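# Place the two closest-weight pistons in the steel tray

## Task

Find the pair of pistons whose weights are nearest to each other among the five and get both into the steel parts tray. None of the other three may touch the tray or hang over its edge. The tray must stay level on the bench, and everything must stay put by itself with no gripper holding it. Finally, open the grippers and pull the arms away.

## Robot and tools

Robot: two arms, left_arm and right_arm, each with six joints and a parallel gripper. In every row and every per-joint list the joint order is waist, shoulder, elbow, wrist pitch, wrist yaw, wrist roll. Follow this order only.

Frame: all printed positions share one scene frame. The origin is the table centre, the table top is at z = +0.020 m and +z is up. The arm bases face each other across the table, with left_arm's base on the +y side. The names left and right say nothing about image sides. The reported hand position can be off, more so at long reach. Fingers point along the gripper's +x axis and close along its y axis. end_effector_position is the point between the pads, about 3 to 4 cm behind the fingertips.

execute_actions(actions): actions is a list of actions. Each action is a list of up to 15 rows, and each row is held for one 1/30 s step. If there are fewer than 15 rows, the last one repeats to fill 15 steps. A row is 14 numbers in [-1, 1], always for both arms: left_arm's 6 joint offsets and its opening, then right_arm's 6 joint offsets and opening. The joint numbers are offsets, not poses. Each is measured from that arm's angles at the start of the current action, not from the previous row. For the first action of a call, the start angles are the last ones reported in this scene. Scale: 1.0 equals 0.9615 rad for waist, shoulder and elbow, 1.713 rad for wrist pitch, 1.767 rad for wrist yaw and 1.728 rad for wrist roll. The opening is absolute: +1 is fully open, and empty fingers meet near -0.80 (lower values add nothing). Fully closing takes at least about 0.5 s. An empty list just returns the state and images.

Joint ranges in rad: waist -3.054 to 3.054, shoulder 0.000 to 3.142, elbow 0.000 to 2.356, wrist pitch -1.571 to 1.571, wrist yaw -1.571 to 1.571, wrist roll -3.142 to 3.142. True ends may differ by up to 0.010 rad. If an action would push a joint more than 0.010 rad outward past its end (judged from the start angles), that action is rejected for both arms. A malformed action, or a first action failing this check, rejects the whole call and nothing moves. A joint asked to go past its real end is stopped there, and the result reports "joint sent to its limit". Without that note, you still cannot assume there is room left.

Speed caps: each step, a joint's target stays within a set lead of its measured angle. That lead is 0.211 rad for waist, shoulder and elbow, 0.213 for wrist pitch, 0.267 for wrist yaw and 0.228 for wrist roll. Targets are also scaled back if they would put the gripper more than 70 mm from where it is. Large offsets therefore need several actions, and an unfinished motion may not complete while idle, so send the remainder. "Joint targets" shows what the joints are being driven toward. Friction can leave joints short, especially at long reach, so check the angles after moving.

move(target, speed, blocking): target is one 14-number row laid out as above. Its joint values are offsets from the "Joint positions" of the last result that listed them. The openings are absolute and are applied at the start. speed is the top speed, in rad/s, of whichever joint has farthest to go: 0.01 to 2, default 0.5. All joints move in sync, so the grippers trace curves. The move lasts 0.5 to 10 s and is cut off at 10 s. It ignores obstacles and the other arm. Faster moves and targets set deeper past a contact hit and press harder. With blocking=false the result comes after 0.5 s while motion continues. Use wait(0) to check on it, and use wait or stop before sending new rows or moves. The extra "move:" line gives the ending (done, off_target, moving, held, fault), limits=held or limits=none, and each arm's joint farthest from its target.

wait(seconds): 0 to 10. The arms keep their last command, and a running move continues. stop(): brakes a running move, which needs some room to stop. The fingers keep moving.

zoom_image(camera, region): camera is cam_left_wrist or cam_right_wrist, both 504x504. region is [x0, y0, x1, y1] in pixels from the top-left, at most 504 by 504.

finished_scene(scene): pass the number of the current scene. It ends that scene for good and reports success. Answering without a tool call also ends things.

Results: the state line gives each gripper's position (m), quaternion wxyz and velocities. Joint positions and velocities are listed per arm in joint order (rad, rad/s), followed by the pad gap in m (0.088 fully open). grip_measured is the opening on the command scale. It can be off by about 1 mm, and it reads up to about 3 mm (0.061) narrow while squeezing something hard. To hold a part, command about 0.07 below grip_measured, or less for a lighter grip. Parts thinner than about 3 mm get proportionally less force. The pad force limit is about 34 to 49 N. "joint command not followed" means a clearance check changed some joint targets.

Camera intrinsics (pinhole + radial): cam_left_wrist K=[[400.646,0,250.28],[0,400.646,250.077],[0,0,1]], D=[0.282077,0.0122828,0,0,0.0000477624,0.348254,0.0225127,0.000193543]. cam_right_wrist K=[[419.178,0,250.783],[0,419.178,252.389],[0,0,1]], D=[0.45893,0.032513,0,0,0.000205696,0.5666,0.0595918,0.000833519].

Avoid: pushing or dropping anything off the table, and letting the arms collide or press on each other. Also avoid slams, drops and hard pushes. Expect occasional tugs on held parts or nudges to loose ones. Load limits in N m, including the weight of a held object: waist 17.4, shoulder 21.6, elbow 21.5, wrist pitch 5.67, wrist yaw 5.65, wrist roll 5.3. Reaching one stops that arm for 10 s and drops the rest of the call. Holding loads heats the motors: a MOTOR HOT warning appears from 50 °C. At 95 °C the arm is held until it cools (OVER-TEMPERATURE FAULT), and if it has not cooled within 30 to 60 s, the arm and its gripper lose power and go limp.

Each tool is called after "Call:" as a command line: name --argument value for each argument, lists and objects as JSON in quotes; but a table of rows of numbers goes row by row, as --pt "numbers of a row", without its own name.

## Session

Call:
execute_actions --actions '[]'

Scene clock: 0.00 s.
left_arm: end_effector_position=(+0.0218, +0.2458, +0.1672) grip_measured=+0.829 end_effector_quat_wxyz=(-0.041, +0.625, -0.475, -0.618) end_effector_velocity=(+0.000, +0.002, -0.001) end_effector_angular_velocity=(+0.011, +0.005, +0.015) | right_arm: end_effector_position=(+0.3452, -0.1565, +0.2643) grip_measured=+0.840 end_effector_quat_wxyz=(+0.570, +0.577, +0.434, +0.392) end_effector_velocity=(+0.000, -0.000, -0.001) end_effector_angular_velocity=(-0.010, -0.014, +0.006)
Joint names: [waist, shoulder, elbow, wrist pitch, wrist yaw, wrist roll]
Joint positions: left_arm=[-0.21   0.703  0.235 -0.485  0.092  2.109  0.08 ] | right_arm=[-1.316  1.734  0.76   0.914 -0.812  1.57   0.08 ]
Joint velocities: left_arm=[-0.007 -0.002 -0.002 -0.007 -0.007 -0.022 -0.   ] | right_arm=[-0.002  0.002  0.002 -0.007 -0.007 -0.022 -0.   ]
Motor temperatures (°C, as the motors report them): left_arm=[24 28 25 26 24 23] | right_arm=[25 26 27 28 25 24]
Heat: left arm: hottest shoulder 28 °C (+0.0 °C/min); right arm: hottest wrist pitch 28 °C (+0.0 °C/min).
Joint targets: left_arm=[-0.210 0.703 0.235 -0.485 0.092 2.109] | right_arm=[-1.316 1.734 0.760 0.914 -0.812 1.570]

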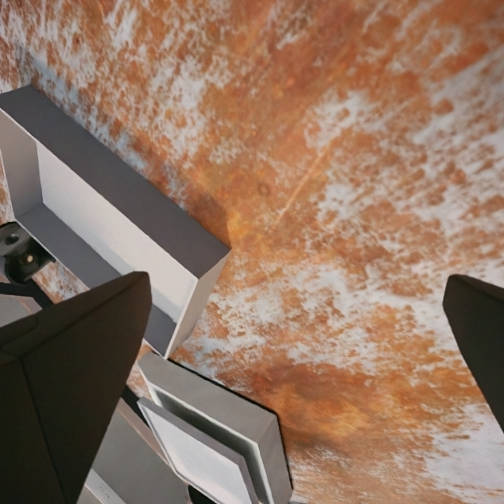

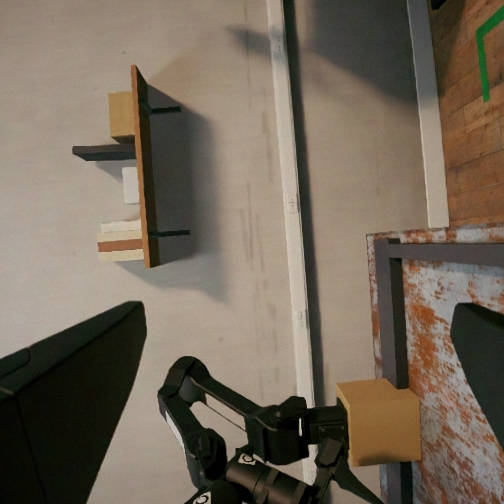

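Call:
move --target '[0,0.453,0.871,-0.314,-0.026,-0.61,1,0.591,-0.083,0.598,-0.722,0.23,-0.454,1]' --speed 1.5

Call:
move --target '[0,0.465,0.89,-0.314,-0.028,-0.613,1,0.595,-0.09,0.615,-0.722,0.232,-0.457,1]' --speed 1.5

Scene clock: 2.83 s.
left_arm: end_effector_position=(+0.0136, +0.1796, +0.3176) grip_measured=+0.989 end_effector_quat_wxyz=(+0.245, +0.605, -0.053, -0.756) end_effector_velocity=(-0.001, +0.002, -0.002) end_effector_angular_velocity=(+0.014, +0.007, +0.001) | right_arm: end_effector_position=(+0.2064, -0.0152, +0.2953) grip_measured=+1.000 end_effector_quat_wxyz=(+0.701, +0.190, +0.522, +0.448) end_effector_velocity=(-0.001, -0.002, -0.001) end_effector_angular_velocity=(-0.004, +0.002, +0.007)
Joint names: [waist, shoulder, elbow, wrist pitch, wrist yaw, wrist roll]
Joint positions: left_arm=[-0.21   1.133  1.058 -1.02   0.05   1.059  0.087] | right_arm=[-0.752  1.664  1.326 -0.321 -0.411  0.789  0.088]
Joint velocities: left_arm=[-0.002  0.002 -0.002 -0.007  0.007 -0.007  0.   ] | right_arm=[-0.002 -0.002 -0.002 -0.007 -0.007 -0.007  0.   ]
Motor temperatures (°C, as the motors report them): left_arm=[24 27 26 27 24 23] | right_arm=[25 26 27 29 25 24]
Heat: left arm: hottest shoulder 27 °C (+0.0 °C/min); right arm: hottest wrist pitch 29 °C (+0.0 °C/min).
Joint targets: left_arm=[-0.210 1.139 1.073 -1.023 0.047 1.055] | right_arm=[-0.748 1.654 1.335 -0.324 -0.406 0.785]
move: off_target (left_arm); limits=none; left_arm: farthest joint: the elbow, 0.014 radians from its target (0.837 radians at the start); right_arm: farthest joint: the shoulder, 0.010 radians from its target (0.080 radians at the start)

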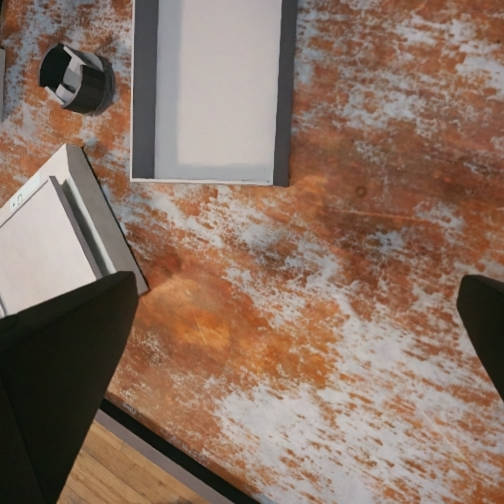

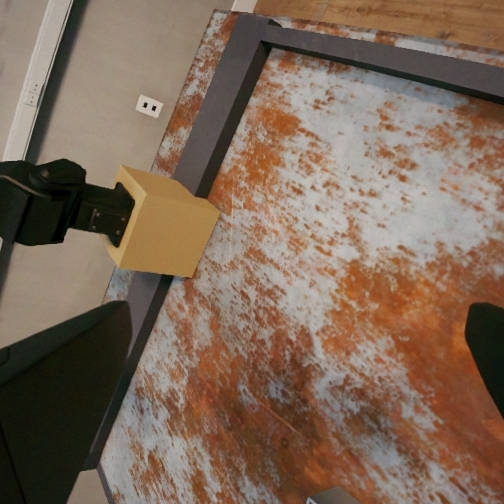

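Scene clock: 4.53 s.
left_arm: end_effector_position=(+0.0096, +0.1295, +0.4253) grip_measured=+0.989 end_effector_quat_wxyz=(+0.510, +0.449, +0.360, -0.639) end_effector_velocity=(+0.001, +0.002, -0.001) end_effector_angular_velocity=(+0.005, -0.011, -0.007) | right_arm: end_effector_position=(+0.0095, -0.1243, +0.3774) grip_measured=+1.000 end_effector_quat_wxyz=(+0.578, -0.405, +0.409, +0.579) end_effector_velocity=(-0.000, -0.002, +0.001) end_effector_angular_velocity=(-0.002, -0.001, +0.021)
Joint names: [waist, shoulder, elbow, wrist pitch, wrist yaw, wrist roll]
Joint positions: left_arm=[-0.21   1.572  1.901 -1.555  0.003  0.003  0.087] | right_arm=[-0.184  1.582  1.91  -1.555 -0.005  0.002  0.088]
Joint velocities: left_arm=[-0.002 -0.002 -0.002 -0.007 -0.007  0.007  0.   ] | right_arm=[-0.002 -0.002  0.002 -0.007 -0.007 -0.022  0.   ]
Motor temperatures (°C, as the motors report them): left_arm=[24 28 26 27 24 23] | right_arm=[25 27 28 29 25 24]
Heat: left arm: hottest shoulder 28 °C (+0.0 °C/min); right arm: hottest wrist pitch 29 °C (+0.0 °C/min).
Joint targets: left_arm=[-0.210 1.580 1.914 -1.558 -0.000 -0.001] | right_arm=[-0.180 1.578 1.917 -1.557 -0.001 -0.001]
move: off_target (left_arm); limits=none; left_arm: farthest joint: the elbow, 0.013 radians from its target (0.855 radians at the start); right_arm: farthest joint: the elbow, 0.007 radians from its target (0.591 radians at the start)

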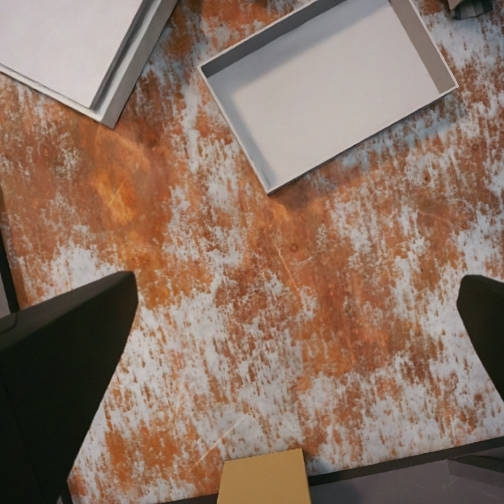

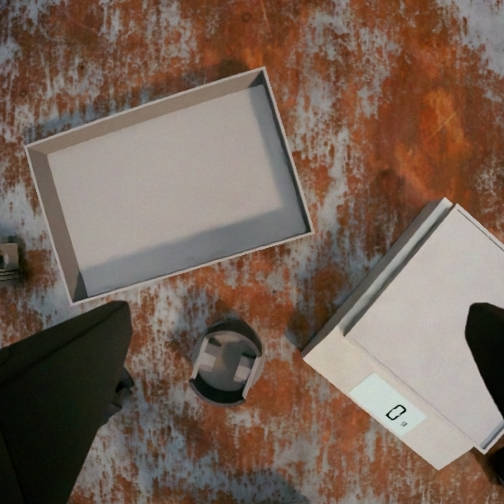

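Call:
move --target '[-0.094,0,0,0.306,-0.255,0,1,0.75,0,0,0,0,0,1]' --speed 1.2

Scene clock: 8.63 s.
left_arm: end_effector_position=(+0.0212, +0.0391, +0.4986) grip_measured=+0.989 end_effector_quat_wxyz=(+0.707, +0.318, +0.137, -0.617) end_effector_velocity=(+0.000, +0.000, -0.003) end_effector_angular_velocity=(+0.009, -0.002, +0.007) | right_arm: end_effector_position=(-0.1936, -0.2006, +0.3774) grip_measured=+1.000 end_effector_quat_wxyz=(+0.338, -0.523, +0.241, +0.745) end_effector_velocity=(+0.004, -0.004, -0.002) end_effector_angular_velocity=(-0.014, -0.018, -0.007)
Joint names: [waist, shoulder, elbow, wrist pitch, wrist yaw, wrist roll]
Joint positions: left_arm=[-0.297  1.573  1.901 -1.034 -0.444  0.003  0.087] | right_arm=[ 0.533  1.582  1.91  -1.555 -0.005  0.002  0.088]
Joint velocities: left_arm=[-0.002  0.002 -0.002 -0.007 -0.007 -0.007 -0.   ] | right_arm=[ 0.002 -0.002 -0.002 -0.022  0.007  0.007  0.   ]
Motor temperatures (°C, as the motors report them): left_arm=[24 28 27 27 24 23] | right_arm=[25 27 28 29 25 24]
Heat: left arm: hottest shoulder 28 °C (+0.0 °C/min); right arm: hottest wrist pitch 29 °C (+6.9 °C/min).
Joint targets: left_arm=[-0.301 1.573 1.901 -1.031 -0.447 0.003] | right_arm=[0.537 1.582 1.910 -1.555 -0.005 0.002]
move: done; limits=none; left_arm: farthest joint: the wrist yaw, 0.004 radians from its target (0.451 radians at the start); right_arm: farthest joint: the waist, 0.004 radians from its target (0.720 radians at the start)

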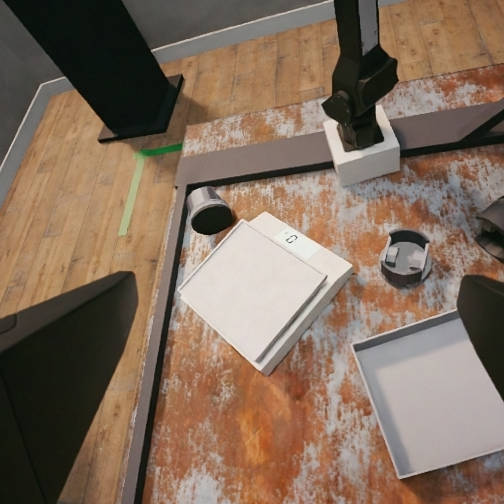

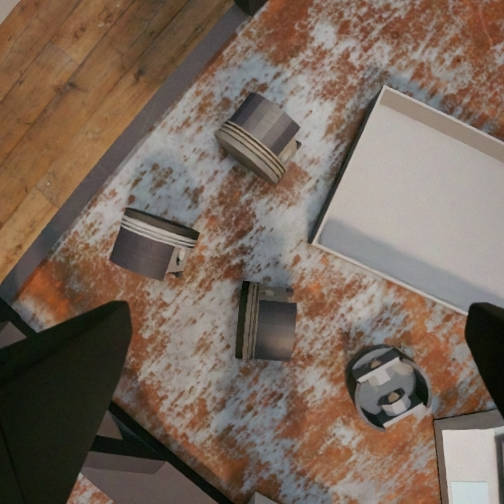

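Call:
move --target '[0,0,0,0,0,0,1,-0.5486,-0.2137,-0.9495,0.2125,0.004,0.232,1]' --speed 1.3

Scene clock: 16.17 s.
left_arm: end_effector_position=(+0.0212, +0.0391, +0.4987) grip_measured=+0.989 end_effector_quat_wxyz=(+0.707, +0.318, +0.137, -0.617) end_effector_velocity=(+0.001, +0.004, -0.003) end_effector_angular_velocity=(+0.021, -0.017, -0.001) | right_arm: end_effector_position=(-0.0327, -0.2165, +0.1897) grip_measured=+1.000 end_effector_quat_wxyz=(+0.549, -0.445, +0.550, +0.446) end_effector_velocity=(+0.002, -0.002, -0.000) end_effector_angular_velocity=(-0.006, -0.009, -0.010)
Joint names: [waist, shoulder, elbow, wrist pitch, wrist yaw, wrist roll]
Joint positions: left_arm=[-0.297  1.573  1.901 -1.034 -0.444  0.003  0.087] | right_arm=[ 0.01   1.385  1.007 -1.193 -0.002  0.399  0.088]
Joint velocities: left_arm=[-0.002 -0.002 -0.002 -0.022 -0.007  0.007  0.   ] | right_arm=[-0.002 -0.002 -0.002 -0.007  0.007  0.007  0.   ]
Motor temperatures (°C, as the motors report them): left_arm=[24 29 28 28 24 23] | right_arm=[25 28 29 29 25 24]
Heat: left arm: hottest shoulder 29 °C (+3.7 °C/min); right arm: hottest elbow 29 °C (+3.7 °C/min).
Joint targets: left_arm=[-0.297 1.573 1.901 -1.034 -0.444 0.003] | right_arm=[0.006 1.377 0.997 -1.191 0.002 0.403]
move: done; limits=none; left_arm: farthest joint: the waist, 0.000 radians from its target (0.000 radians at the start); right_arm: farthest joint: the elbow, 0.010 radians from its target (0.913 radians at the start)

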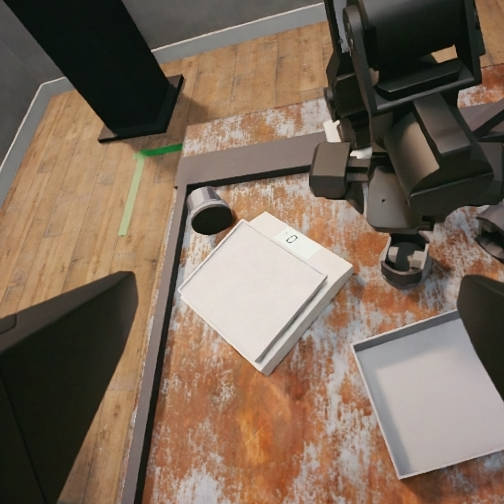

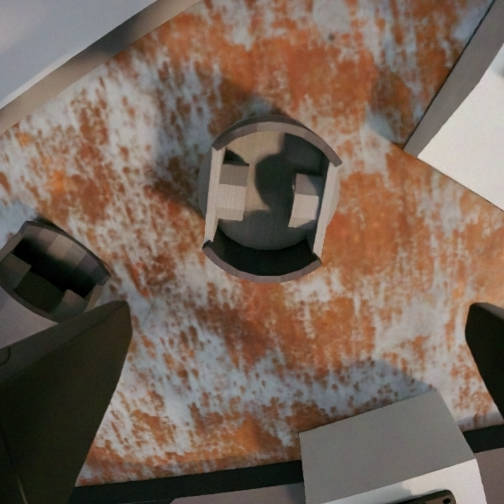

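Call:
move --target '[0,0,0,0,0,0,1,0.018,0.206,-0.314,0.2846,0,0.079,1]' --speed 0.7

Scene clock: 18.67 s.
left_arm: end_effector_position=(+0.0212, +0.0391, +0.4987) grip_measured=+0.989 end_effector_quat_wxyz=(+0.707, +0.318, +0.137, -0.617) end_effector_velocity=(+0.001, +0.003, +0.001) end_effector_angular_velocity=(+0.002, -0.011, -0.001) | right_arm: end_effector_position=(-0.0368, -0.2112, +0.0828) grip_measured=+1.000 end_effector_quat_wxyz=(+0.575, -0.410, +0.575, +0.414) end_effector_velocity=(-0.003, -0.003, -0.000) end_effector_angular_velocity=(-0.012, +0.020, -0.005)
Joint names: [waist, shoulder, elbow, wrist pitch, wrist yaw, wrist roll]
Joint positions: left_arm=[-0.297  1.573  1.901 -1.034 -0.444  0.003  0.087] | right_arm=[ 0.023  1.572  0.714 -0.708 -0.002  0.533  0.088]
Joint velocities: left_arm=[-0.002 -0.007 -0.002 -0.007 -0.007  0.007 -0.   ] | right_arm=[ 0.002 -0.002 -0.002 -0.007 -0.022  0.007  0.   ]
Motor temperatures (°C, as the motors report them): left_arm=[24 29 28 28 24 23] | right_arm=[25 28 29 29 25 24]
Heat: left arm: hottest shoulder 29 °C (+3.2 °C/min); right arm: hottest elbow 29 °C (+3.2 °C/min).
Joint targets: left_arm=[-0.297 1.573 1.901 -1.034 -0.444 0.003] | right_arm=[0.027 1.583 0.705 -0.706 -0.002 0.536]
move: off_target (right_arm); limits=none; left_arm: farthest joint: the waist, 0.000 radians from its target (0.000 radians at the start); right_arm: farthest joint: the shoulder, 0.011 radians from its target (0.198 radians at the start)

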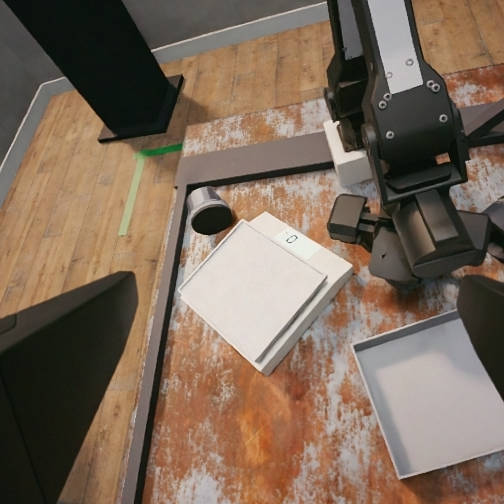

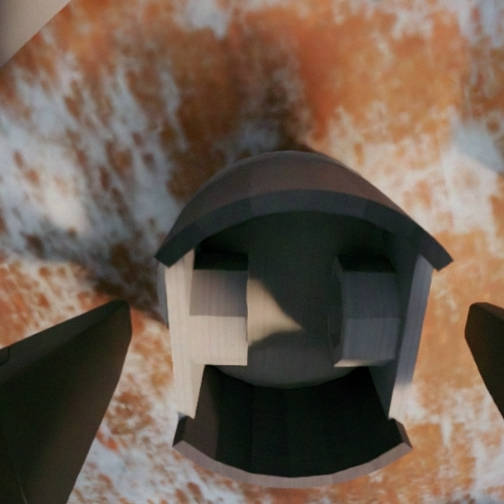

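Call:
execute_actions --actions '[[[0,0,0,0,0,0,1,0,0,0,0,0,0,0.9],[0,0,0,0,0,0,1,0,0,0,0,0,0,0.8],[0,0,0,0,0,0,1,0,0,0,0,0,0,0.7],[0,0,0,0,0,0,1,0,0,0,0,0,0,0.6],[0,0,0,0,0,0,1,0,0,0,0,0,0,0.52],[0,0,0,0,0,0,1,0,0,0,0,0,0,0.46],[0,0,0,0,0,0,1,0,0,0,0,0,0,0.41],[0,0,0,0,0,0,1,0,0,0,0,0,0,0.37],[0,0,0,0,0,0,1,0,0,0,0,0,0,0.34],[0,0,0,0,0,0,1,0,0,0,0,0,0,0.31],[0,0,0,0,0,0,1,0,0,0,0,0,0,0.28],[0,0,0,0,0,0,1,0,0,0,0,0,0,0.26],[0,0,0,0,0,0,1,0,0,0,0,0,0,0.24],[0,0,0,0,0,0,1,0,0,0,0,0,0,0.22],[0,0,0,0,0,0,1,0,0,0,0,0,0,0.21]]]'

Scene clock: 19.77 s.
left_arm: end_effector_position=(+0.0212, +0.0391, +0.4987) grip_measured=+0.989 end_effector_quat_wxyz=(+0.707, +0.318, +0.137, -0.617) end_effector_velocity=(+0.001, +0.002, -0.001) end_effector_angular_velocity=(+0.004, -0.001, +0.007) | right_arm: end_effector_position=(-0.0369, -0.2113, +0.0828) grip_measured=+0.291 end_effector_quat_wxyz=(+0.575, -0.410, +0.575, +0.413) end_effector_velocity=(+0.001, -0.005, -0.000) end_effector_angular_velocity=(-0.023, +0.003, +0.020)
Joint names: [waist, shoulder, elbow, wrist pitch, wrist yaw, wrist roll]
Joint positions: left_arm=[-0.297  1.573  1.901 -1.034 -0.444  0.003  0.087] | right_arm=[ 0.023  1.572  0.714 -0.708 -0.002  0.533  0.053]
Joint velocities: left_arm=[-0.002 -0.002 -0.002 -0.007 -0.007 -0.007 -0.   ] | right_arm=[-0.002 -0.002 -0.002 -0.022 -0.007 -0.022 -0.024]
Motor temperatures (°C, as the motors report them): left_arm=[24 29 28 29 24 23] | right_arm=[25 28 29 29 25 24]
Heat: left arm: hottest shoulder 29 °C (+3.0 °C/min); right arm: hottest elbow 29 °C (+3.0 °C/min).
Joint targets: left_arm=[-0.297 1.573 1.901 -1.034 -0.444 0.003] | right_arm=[0.023 1.572 0.714 -0.708 -0.002 0.533]

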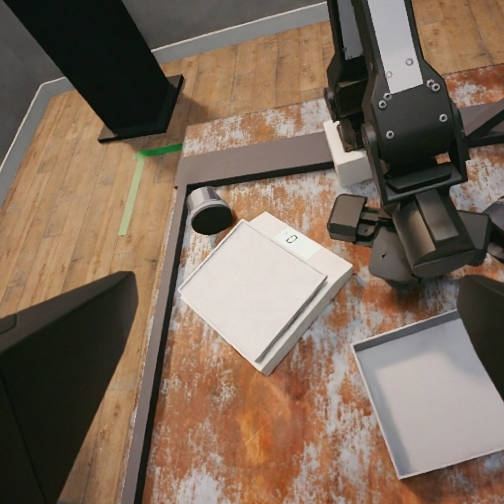

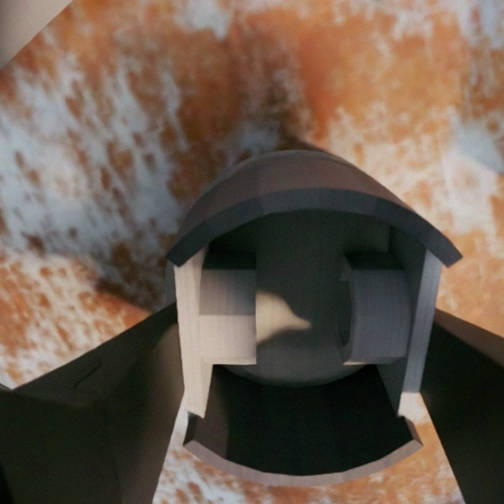

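Call:
move --target '[0,0,0,0,0,0,1,-0.104,-0.172,0.283,-0.247,0,0.116,0.2]' --speed 0.8

Scene clock: 21.57 s.
left_arm: end_effector_position=(+0.0212, +0.0391, +0.4987) grip_measured=+0.989 end_effector_quat_wxyz=(+0.707, +0.318, +0.137, -0.617) end_effector_velocity=(+0.000, -0.000, +0.001) end_effector_angular_velocity=(-0.013, +0.015, +0.016) | right_arm: end_effector_position=(-0.0153, -0.2085, +0.1741) grip_measured=+0.286 end_effector_quat_wxyz=(+0.628, -0.324, +0.630, +0.322) end_effector_velocity=(-0.003, +0.001, -0.000) end_effector_angular_velocity=(+0.005, +0.023, +0.019)
Joint names: [waist, shoulder, elbow, wrist pitch, wrist yaw, wrist roll]
Joint positions: left_arm=[-0.297  1.573  1.901 -1.034 -0.444  0.003  0.087] | right_arm=[-0.073  1.42   0.973 -1.128 -0.002  0.73   0.053]
Joint velocities: left_arm=[-0.002 -0.002 -0.002  0.007 -0.007 -0.022 -0.   ] | right_arm=[-0.002 -0.002 -0.002  0.007 -0.022 -0.022 -0.   ]
Motor temperatures (°C, as the motors report them): left_arm=[24 29 28 29 24 23] | right_arm=[25 28 29 29 25 24]
Heat: left arm: hottest shoulder 29 °C (+2.8 °C/min); right arm: hottest elbow 29 °C (+2.8 °C/min).
Joint targets: left_arm=[-0.297 1.573 1.901 -1.034 -0.444 0.003] | right_arm=[-0.077 1.407 0.986 -1.131 -0.002 0.733]
move: off_target (right_arm); limits=none; left_arm: farthest joint: the waist, 0.000 radians from its target (0.000 radians at the start); right_arm: farthest joint: the shoulder, 0.013 radians from its target (0.165 radians at the start)

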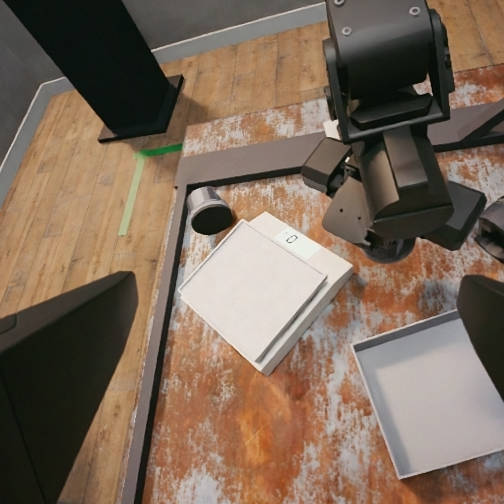

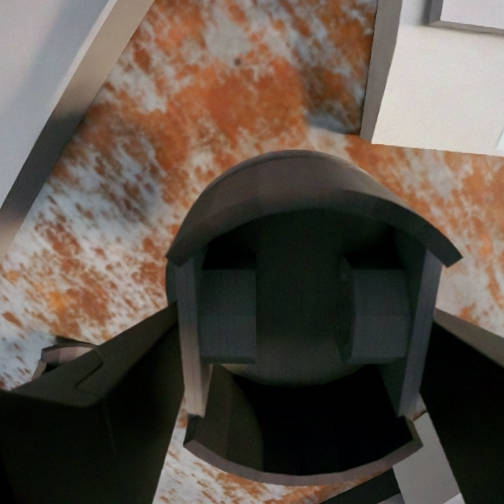

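Call:
move --target '[0,0,0,0,0,0,1,-0.969,0.364,0.316,0.034,0,0.409,0.2]' --speed 1.1

Scene clock: 23.57 s.
left_arm: end_effector_position=(+0.0212, +0.0391, +0.4987) grip_measured=+0.989 end_effector_quat_wxyz=(+0.707, +0.318, +0.137, -0.617) end_effector_velocity=(+0.000, +0.000, -0.003) end_effector_angular_velocity=(+0.009, -0.002, +0.007) | right_arm: end_effector_position=(+0.2392, -0.2184, +0.1605) grip_measured=+0.286 end_effector_quat_wxyz=(+0.666, +0.238, +0.666, -0.235) end_effector_velocity=(+0.002, -0.001, +0.000) end_effector_angular_velocity=(-0.000, -0.010, +0.005)
Joint names: [waist, shoulder, elbow, wrist pitch, wrist yaw, wrist roll]
Joint positions: left_arm=[-0.297  1.573  1.901 -1.034 -0.444  0.003  0.087] | right_arm=[-1.     1.76   1.265 -1.072 -0.002  1.434  0.053]
Joint velocities: left_arm=[-0.002  0.002 -0.002 -0.007 -0.007 -0.007 -0.   ] | right_arm=[-0.002 -0.002 -0.002  0.007  0.007 -0.007 -0.   ]
Motor temperatures (°C, as the motors report them): left_arm=[24 29 28 29 24 23] | right_arm=[25 28 29 28 25 24]
Heat: left arm: hottest shoulder 29 °C (+2.5 °C/min); right arm: hottest elbow 29 °C (+2.5 °C/min).
Joint targets: left_arm=[-0.297 1.573 1.901 -1.034 -0.444 0.003] | right_arm=[-1.004 1.770 1.277 -1.071 -0.002 1.437]
move: off_target (right_arm); limits=none; left_arm: farthest joint: the waist, 0.000 radians from its target (0.000 radians at the start); right_arm: farthest joint: the elbow, 0.012 radians from its target (0.304 radians at the start)

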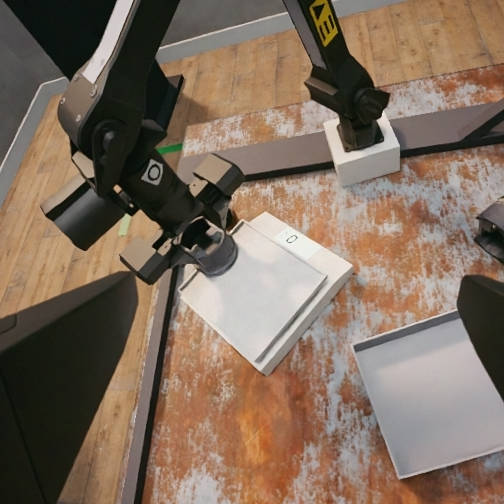

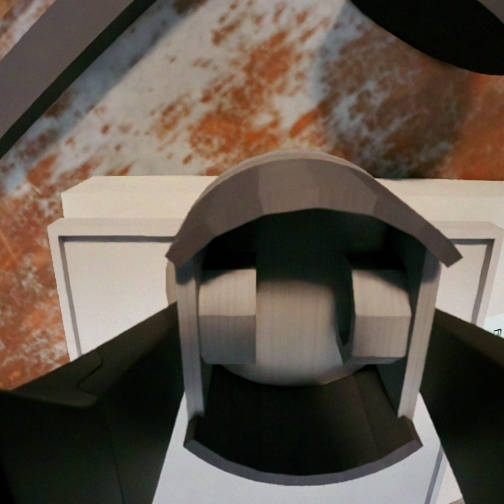

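Call:
move --target '[0,0,0,0,0,0,1,0.142,0.004,-0.04,0.018,0,0.079,0.2]' --speed 0.4

Scene clock: 26.03 s.
left_arm: end_effector_position=(+0.0212, +0.0391, +0.4987) grip_measured=+0.989 end_effector_quat_wxyz=(+0.707, +0.318, +0.137, -0.617) end_effector_velocity=(-0.001, +0.004, -0.003) end_effector_angular_velocity=(+0.018, -0.005, +0.003) | right_arm: end_effector_position=(+0.2069, -0.1923, +0.1524) grip_measured=+0.286 end_effector_quat_wxyz=(+0.666, +0.237, +0.667, -0.237) end_effector_velocity=(+0.000, +0.001, +0.000) end_effector_angular_velocity=(+0.010, +0.001, -0.010)
Joint names: [waist, shoulder, elbow, wrist pitch, wrist yaw, wrist roll]
Joint positions: left_arm=[-0.297  1.573  1.901 -1.034 -0.444  0.003  0.087] | right_arm=[-0.868  1.76   1.232 -1.043 -0.002  1.567  0.053]
Joint velocities: left_arm=[-0.007 -0.002 -0.002 -0.022 -0.007 -0.007 -0.   ] | right_arm=[-0.002 -0.002 -0.002  0.007 -0.007  0.007 -0.   ]
Motor temperatures (°C, as the motors report them): left_arm=[24 30 28 29 24 23] | right_arm=[25 28 30 28 25 24]
Heat: left arm: hottest shoulder 30 °C (+4.6 °C/min); right arm: hottest elbow 30 °C (+4.6 °C/min).
Joint targets: left_arm=[-0.297 1.573 1.901 -1.034 -0.444 0.003] | right_arm=[-0.864 1.764 1.226 -1.041 -0.002 1.571]
move: done; limits=none; left_arm: farthest joint: the waist, 0.000 radians from its target (0.000 radians at the start); right_arm: farthest joint: the waist, 0.005 radians from its target (0.137 radians at the start)

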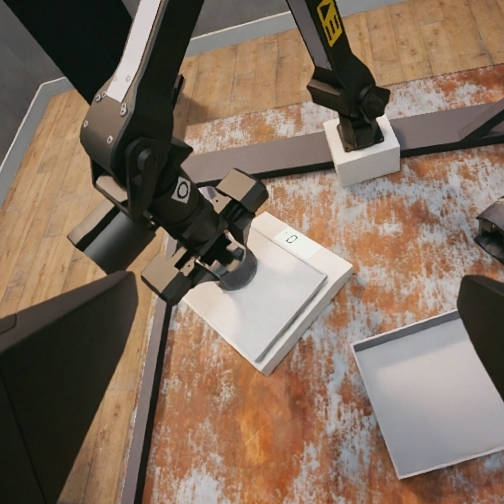

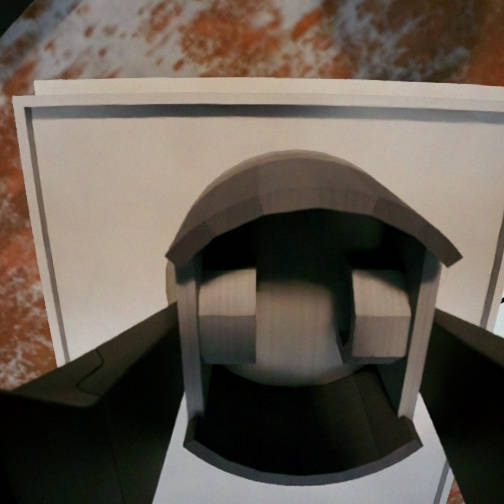

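Call:
move --target '[0,0,0,0,0,0,1,-0.024,0,-0.038,0.019,0,-0.012,0.2]' --speed 0.08

Scene clock: 27.23 s.
left_arm: end_effector_position=(+0.0212, +0.0391, +0.4987) grip_measured=+0.989 end_effector_quat_wxyz=(+0.707, +0.318, +0.137, -0.617) end_effector_velocity=(+0.001, -0.002, +0.004) end_effector_angular_velocity=(-0.024, +0.008, +0.012) | right_arm: end_effector_position=(+0.2102, -0.1947, +0.1472) grip_measured=+0.286 end_effector_quat_wxyz=(+0.664, +0.241, +0.669, -0.232) end_effector_velocity=(+0.002, +0.002, -0.001) end_effector_angular_velocity=(+0.018, -0.005, -0.010)
Joint names: [waist, shoulder, elbow, wrist pitch, wrist yaw, wrist roll]
Joint positions: left_arm=[-0.297  1.573  1.901 -1.034 -0.444  0.003  0.087] | right_arm=[-0.886  1.76   1.21  -1.012 -0.012  1.548  0.053]
Joint velocities: left_arm=[ 0.002 -0.002 -0.002  0.022 -0.007 -0.007 -0.   ] | right_arm=[-0.002 -0.002 -0.007  0.022 -0.007  0.007  0.   ]
Motor temperatures (°C, as the motors report them): left_arm=[24 30 28 29 24 23] | right_arm=[25 28 30 28 25 24]
Heat: left arm: hottest shoulder 30 °C (+4.4 °C/min); right arm: hottest elbow 30 °C (+4.4 °C/min).
Joint targets: left_arm=[-0.297 1.573 1.901 -1.034 -0.444 0.003] | right_arm=[-0.891 1.760 1.195 -1.010 -0.002 1.546]
move: off_target (right_arm); limits=none; left_arm: farthest joint: the waist, 0.000 radians from its target (0.000 radians at the start); right_arm: farthest joint: the elbow, 0.015 radians from its target (0.036 radians at the start)

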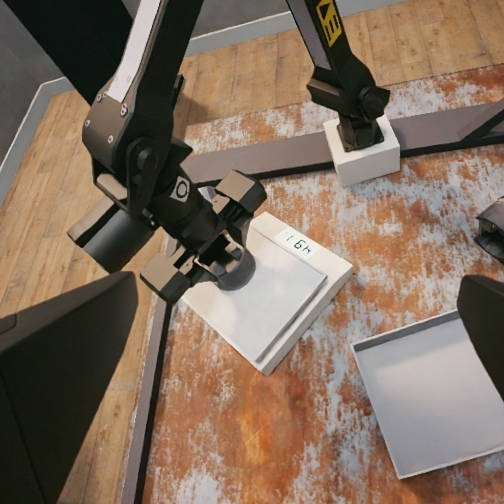

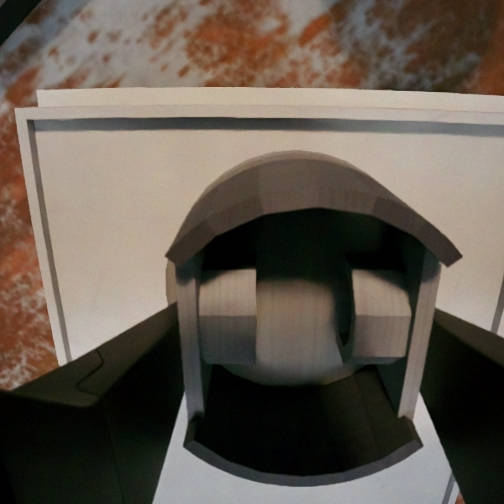

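Call:
execute_actions --actions '[[[0,0,0,0,0,0,1,0,0,0,0,0,0,0.27],[0,0,0,0,0,0,1,0,0,0,0,0,0,0.31],[0,0,0,0,0,0,1,0,0,0,0,0,0,0.36],[0,0,0,0,0,0,1,0,0,0,0,0,0,0.45],[0,0,0,0,0,0,1,0,0,0,0,0,0,0.6],[0,0,0,0,0,0,1,0,0,0,0,0,0,0.75],[0,0,0,0,0,0,1,0,0,0,0,0,0,0.9],[0,0,0,0,0,0,1,0,0,0,0,0,0,1],[0,0,0,0,0,0,1,0,-0.005,0.01,-0.004,0,0,1],[0,0,0,0,0,0,1,0,-0.01,0.025,-0.013,0,0,1],[0,0,0,0,0,0,1,0,-0.015,0.045,-0.027,0,0,1],[0,0,0,0,0,0,1,0,-0.02,0.07,-0.044,0.003,0,1],[0,0,0,0,0,0,1,0,-0.027,0.1,-0.064,0.006,0,1],[0,0,0,0,0,0,1,0,-0.035,0.13,-0.085,0.007,0,1],[0,0,0,0,0,0,1,0,-0.042,0.155,-0.103,0.007,0,1]]]'

Scene clock: 28.70 s.
left_arm: end_effector_position=(+0.0212, +0.0391, +0.4987) grip_measured=+0.989 end_effector_quat_wxyz=(+0.707, +0.318, +0.137, -0.617) end_effector_velocity=(+0.002, +0.000, -0.003) end_effector_angular_velocity=(+0.012, -0.014, +0.004) | right_arm: end_effector_position=(+0.2101, -0.1955, +0.1657) grip_measured=+0.961 end_effector_quat_wxyz=(+0.662, +0.233, +0.671, -0.240) end_effector_velocity=(+0.023, +0.018, +0.197) end_effector_angular_velocity=(+0.019, -0.064, +0.005)
Joint names: [waist, shoulder, elbow, wrist pitch, wrist yaw, wrist roll]
Joint positions: left_arm=[-0.297  1.573  1.901 -1.034 -0.444  0.003  0.087] | right_arm=[-0.886  1.756  1.281 -1.109 -0.008  1.548  0.086]
Joint velocities: left_arm=[ 0.002  0.002 -0.002 -0.007 -0.007  0.007 -0.   ] | right_arm=[-0.002 -0.115  0.667 -0.725  0.037 -0.007  0.018]
Motor temperatures (°C, as the motors report them): left_arm=[24 30 28 30 24 23] | right_arm=[25 28 30 28 25 24]
Heat: left arm: hottest shoulder 30 °C (+4.2 °C/min); right arm: hottest elbow 30 °C (+4.2 °C/min).
Joint targets: left_arm=[-0.297 1.573 1.901 -1.034 -0.444 0.003] | right_arm=[-0.886 1.720 1.359 -1.189 0.001 1.548]

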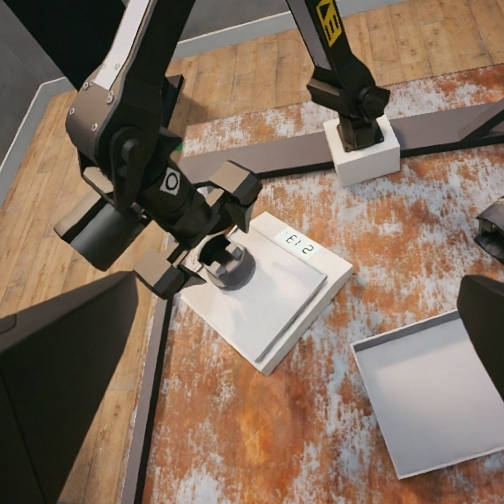

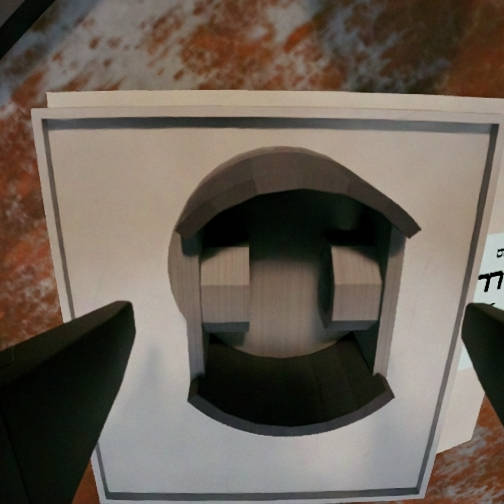

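Call:
move --target '[0,0,0,0,0,0,1,0.817,-0.105,-0.084,0,0.005,0.046,1]' --speed 1.4

Scene clock: 31.03 s.
left_arm: end_effector_position=(+0.0212, +0.0391, +0.4987) grip_measured=+0.989 end_effector_quat_wxyz=(+0.707, +0.318, +0.137, -0.617) end_effector_velocity=(-0.005, +0.005, -0.003) end_effector_angular_velocity=(+0.016, +0.026, -0.011) | right_arm: end_effector_position=(-0.0135, -0.1419, +0.1736) grip_measured=+1.000 end_effector_quat_wxyz=(+0.706, -0.007, +0.708, +0.010) end_effector_velocity=(-0.002, -0.002, -0.001) end_effector_angular_velocity=(-0.013, +0.006, -0.005)
Joint names: [waist, shoulder, elbow, wrist pitch, wrist yaw, wrist roll]
Joint positions: left_arm=[-0.297  1.573  1.901 -1.034 -0.444  0.003  0.087] | right_arm=[-0.104  1.666  1.21  -1.111 -0.004  1.624  0.088]
Joint velocities: left_arm=[-0.007 -0.007 -0.002 -0.022  0.022 -0.022 -0.   ] | right_arm=[ 0.002  0.002 -0.002 -0.007 -0.007  0.007  0.   ]
Motor temperatures (°C, as the motors report them): left_arm=[24 30 28 30 24 23] | right_arm=[25 29 30 28 25 24]
Heat: left arm: hottest shoulder 30 °C (+3.9 °C/min); right arm: hottest elbow 30 °C (+3.9 °C/min).
Joint targets: left_arm=[-0.297 1.573 1.901 -1.034 -0.444 0.003] | right_arm=[-0.100 1.655 1.200 -1.109 0.000 1.627]
move: off_target (right_arm); limits=none; left_arm: farthest joint: the waist, 0.000 radians from its target (0.000 radians at the start); right_arm: farthest joint: the shoulder, 0.011 radians from its target (0.069 radians at the start)

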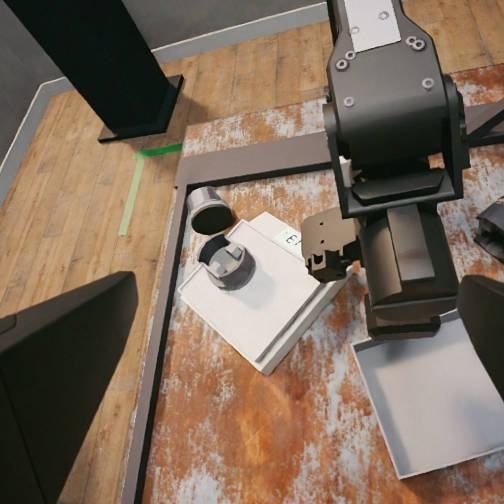

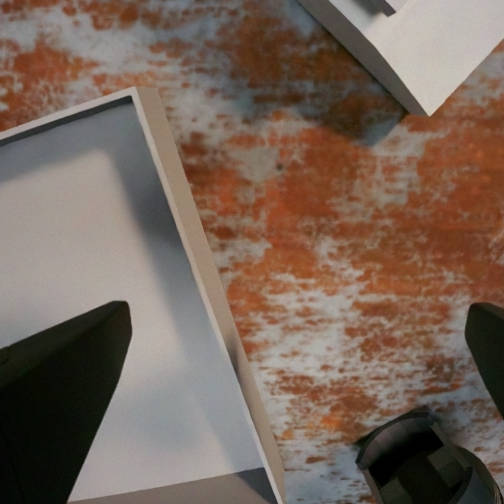

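Call:
move --target '[0,0,0,0,0,0,1,0.747,-0.098,-0.2256,0.071,0.004,0.0545,1]' --speed 1.4

Call:
zoom_image --camera "cam_left_wrist" --region '[250, 210, 350, 280]'

Scene clock: 32.70 s.
left_arm: end_effector_position=(+0.0212, +0.0391, +0.4987) grip_measured=+0.989 end_effector_quat_wxyz=(+0.707, +0.318, +0.137, -0.617) end_effector_velocity=(+0.002, +0.005, -0.001) end_effector_angular_velocity=(+0.007, +0.019, +0.025) | right_arm: end_effector_position=(-0.1760, -0.2501, +0.1449) grip_measured=+1.000 end_effector_quat_wxyz=(+0.670, -0.225, +0.671, +0.225) end_effector_velocity=(+0.005, -0.001, -0.001) end_effector_angular_velocity=(+0.007, -0.024, +0.010)
Joint names: [waist, shoulder, elbow, wrist pitch, wrist yaw, wrist roll]
Joint positions: left_arm=[-0.297  1.573  1.901 -1.034 -0.444  0.003  0.087] | right_arm=[ 0.61   1.582  1.002 -0.991 -0.001  1.716  0.088]
Joint velocities: left_arm=[-0.002 -0.007 -0.002 -0.022 -0.007 -0.037 -0.   ] | right_arm=[ 0.002 -0.002 -0.007 -0.007  0.022 -0.007  0.   ]
Motor temperatures (°C, as the motors report them): left_arm=[24 30 28 30 24 23] | right_arm=[25 29 30 28 25 24]
Heat: left arm: hottest shoulder 30 °C (+3.7 °C/min); right arm: hottest elbow 30 °C (+3.7 °C/min).
Joint targets: left_arm=[-0.297 1.573 1.901 -1.034 -0.444 0.003] | right_arm=[0.614 1.572 0.993 -0.989 0.004 1.719]
move: done; limits=none; left_arm: farthest joint: the waist, 0.000 radians from its target (0.000 radians at the start); right_arm: farthest joint: the shoulder, 0.010 radians from its target (0.094 radians at the start)

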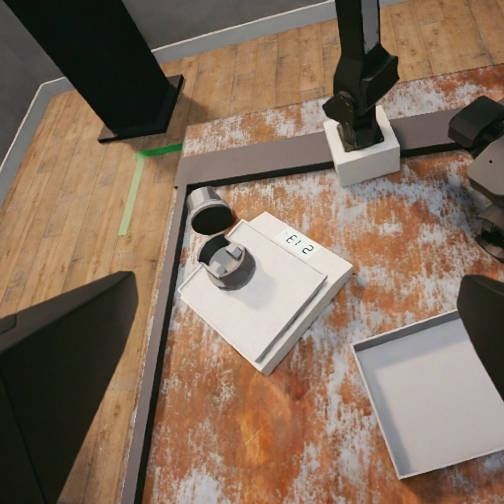

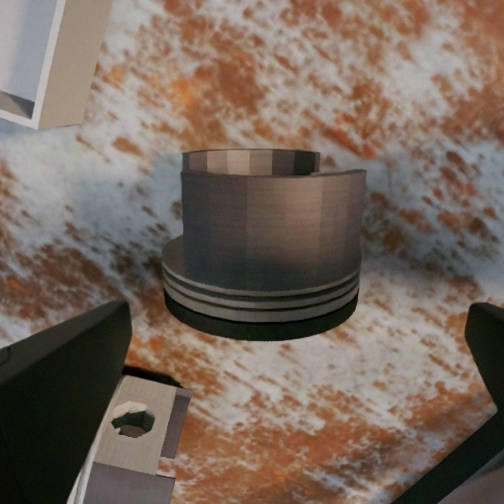

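Region (250, 210, 350, 280) of cam_left_wrist's 504x504 image, scaled by 5.040, with more detail than that image has; it fills the top 353 rows of this view, and the rest is white.

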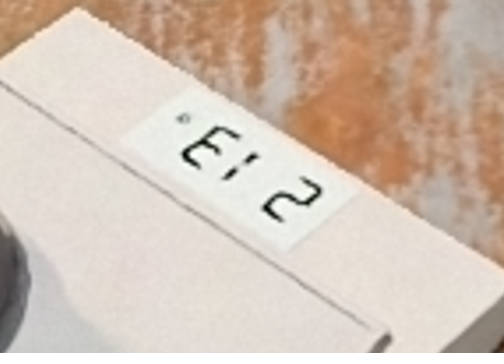

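Call:
move --target '[0,0,0,0,0,0,1,-0.01,0.2,-0.1415,0.181,0,0,1]' --speed 0.5

Scene clock: 34.60 s.
left_arm: end_effector_position=(+0.0212, +0.0391, +0.4987) grip_measured=+0.989 end_effector_quat_wxyz=(+0.707, +0.318, +0.137, -0.617) end_effector_velocity=(+0.000, -0.000, +0.001) end_effector_angular_velocity=(-0.010, +0.003, +0.007) | right_arm: end_effector_position=(-0.1826, -0.2413, +0.0722) grip_measured=+1.000 end_effector_quat_wxyz=(+0.671, -0.222, +0.672, +0.223) end_effector_velocity=(+0.002, -0.002, -0.001) end_effector_angular_velocity=(-0.014, -0.003, +0.005)
Joint names: [waist, shoulder, elbow, wrist pitch, wrist yaw, wrist roll]
Joint positions: left_arm=[-0.297  1.573  1.901 -1.034 -0.444  0.003  0.087] | right_arm=[ 0.604  1.761  0.875 -0.683 -0.001  1.716  0.088]
Joint velocities: left_arm=[-0.002 -0.002 -0.002  0.007 -0.007 -0.007 -0.001] | right_arm=[-0.002  0.002 -0.002 -0.007 -0.007 -0.007  0.   ]
Motor temperatures (°C, as the motors report them): left_arm=[24 30 29 30 24 23] | right_arm=[25 29 30 28 25 24]
Heat: left arm: hottest shoulder 30 °C (+3.5 °C/min); right arm: hottest elbow 30 °C (+3.5 °C/min).
Joint targets: left_arm=[-0.297 1.573 1.901 -1.034 -0.444 0.003] | right_arm=[0.600 1.774 0.866 -0.681 -0.001 1.716]
move: off_target (right_arm); limits=none; left_arm: farthest joint: the waist, 0.000 radians from its target (0.000 radians at the start); right_arm: farthest joint: the shoulder, 0.013 radians from its target (0.192 radians at the start)

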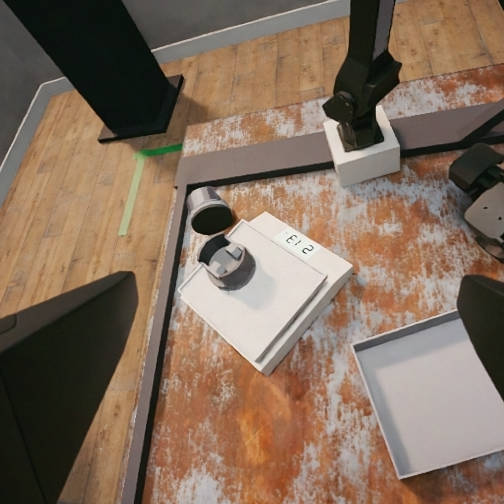

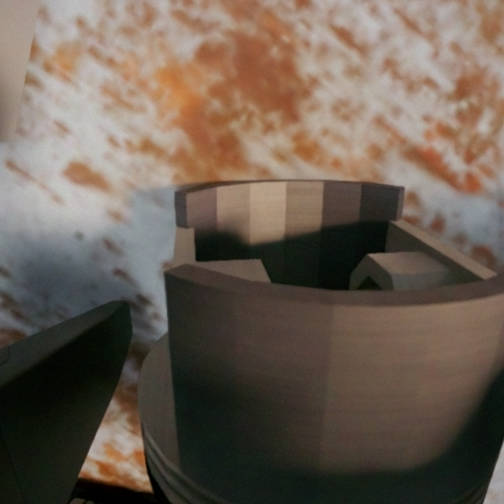

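Call:
execute_actions --actions '[[[0,0,0,0,0,0,1,0.008,0,0,0,0,0,0.95],[0,0,0,0,0,0,1,0.016,0,0,0,0,0,0.9],[0,0,0,0,0,0,1,0.023,0,0,0,0,0,0.85],[0,0,0,0,0,0,1,0.023,0,0,0,0,0,0.8],[0,0,0,0,0,0,1,0.023,0,0,0,0,0,0.76],[0,0,0,0,0,0,1,0.023,0,0,0,0,0,0.72],[0,0,0,0,0,0,1,0.023,0,0,0,0,0,0.69],[0,0,0,0,0,0,1,0.023,0,0,0,0,0,0.66],[0,0,0,0,0,0,1,0.023,0,0,0,0,0,0.63],[0,0,0,0,0,0,1,0.023,0,0,0,0,0,0.6],[0,0,0,0,0,0,1,0.023,0,0,0,0,0,0.57],[0,0,0,0,0,0,1,0.023,0,0,0,0,0,0.55],[0,0,0,0,0,0,1,0.023,0,0,0,0,0,0.53],[0,0,0,0,0,0,1,0.023,0,0,0,0,0,0.51],[0,0,0,0,0,0,1,0.023,0,0,0,0,0,0.49]]]'

Scene clock: 35.73 s.
left_arm: end_effector_position=(+0.0212, +0.0391, +0.4987) grip_measured=+0.989 end_effector_quat_wxyz=(+0.707, +0.318, +0.137, -0.617) end_effector_velocity=(+0.001, +0.002, -0.005) end_effector_angular_velocity=(+0.020, +0.005, +0.016) | right_arm: end_effector_position=(-0.1859, -0.2449, +0.0722) grip_measured=+0.599 end_effector_quat_wxyz=(+0.669, -0.228, +0.670, +0.229) end_effector_velocity=(+0.003, -0.000, +0.000) end_effector_angular_velocity=(+0.000, -0.010, +0.005)
Joint names: [waist, shoulder, elbow, wrist pitch, wrist yaw, wrist roll]
Joint positions: left_arm=[-0.297  1.573  1.901 -1.034 -0.444  0.003  0.087] | right_arm=[ 0.622  1.761  0.875 -0.683 -0.001  1.716  0.068]
Joint velocities: left_arm=[-0.002  0.002 -0.002 -0.022 -0.007 -0.022 -0.   ] | right_arm=[-0.002 -0.002 -0.002 -0.007  0.007 -0.007 -0.   ]
Motor temperatures (°C, as the motors report them): left_arm=[24 30 29 30 24 23] | right_arm=[25 29 30 28 25 24]
Heat: left arm: hottest shoulder 30 °C (+3.4 °C/min); right arm: hottest elbow 30 °C (+3.4 °C/min).
Joint targets: left_arm=[-0.297 1.573 1.901 -1.034 -0.444 0.003] | right_arm=[0.626 1.761 0.875 -0.683 -0.001 1.716]

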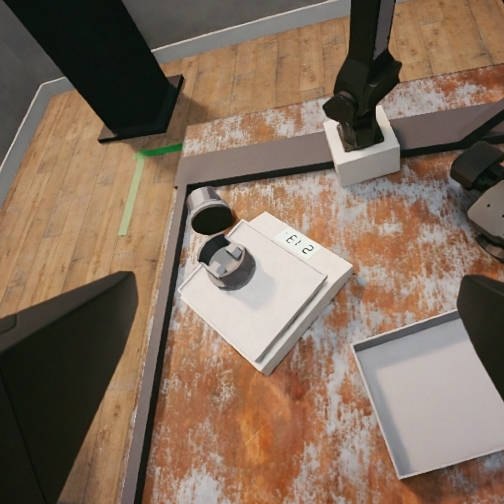

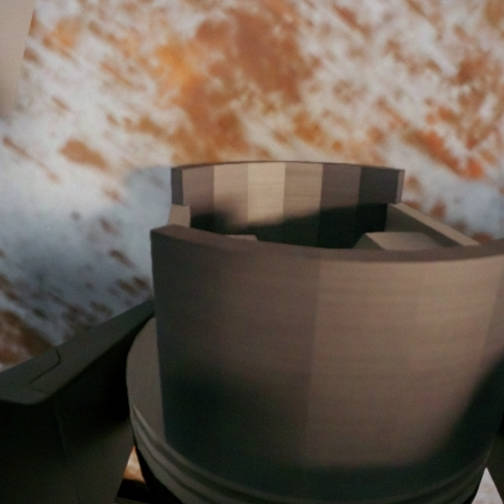

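Call:
move --target '[0,0,0,0,0,0,1,-0.291,-0.22,0.188,-0.218,0,0.02,0.49]' --speed 0.8

Scene clock: 37.53 s.
left_arm: end_effector_position=(+0.0212, +0.0391, +0.4987) grip_measured=+0.989 end_effector_quat_wxyz=(+0.707, +0.318, +0.137, -0.617) end_effector_velocity=(+0.001, +0.002, -0.001) end_effector_angular_velocity=(+0.007, -0.012, -0.001) | right_arm: end_effector_position=(-0.1212, -0.2090, +0.1589) grip_measured=+0.599 end_effector_quat_wxyz=(+0.697, -0.125, +0.696, +0.122) end_effector_velocity=(+0.000, -0.001, +0.001) end_effector_angular_velocity=(-0.006, +0.005, +0.005)
Joint names: [waist, shoulder, elbow, wrist pitch, wrist yaw, wrist roll]
Joint positions: left_arm=[-0.297  1.573  1.901 -1.034 -0.444  0.003  0.087] | right_arm=[ 0.346  1.565  1.044 -1.054 -0.001  1.747  0.068]
Joint velocities: left_arm=[-0.002 -0.002 -0.002 -0.007 -0.007  0.007 -0.   ] | right_arm=[-0.002 -0.002  0.002 -0.007 -0.007 -0.007  0.   ]
Motor temperatures (°C, as the motors report them): left_arm=[24 30 29 30 24 23] | right_arm=[25 29 30 28 25 24]
Heat: left arm: hottest shoulder 30 °C (+3.2 °C/min); right arm: hottest elbow 30 °C (+3.2 °C/min).
Joint targets: left_arm=[-0.297 1.573 1.901 -1.034 -0.444 0.003] | right_arm=[0.342 1.550 1.056 -1.057 -0.001 1.750]
move: off_target (right_arm); limits=none; left_arm: farthest joint: the waist, 0.000 radians from its target (0.000 radians at the start); right_arm: farthest joint: the shoulder, 0.015 radians from its target (0.212 radians at the start)

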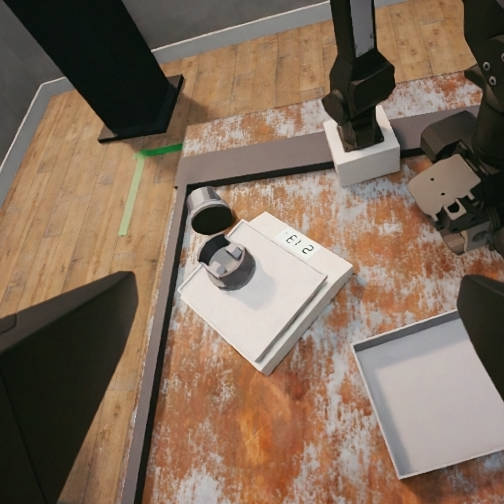

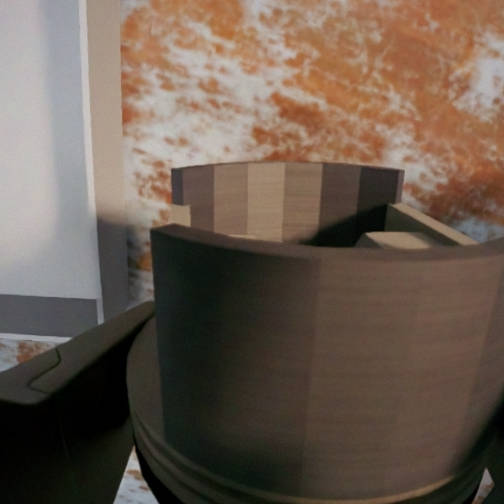

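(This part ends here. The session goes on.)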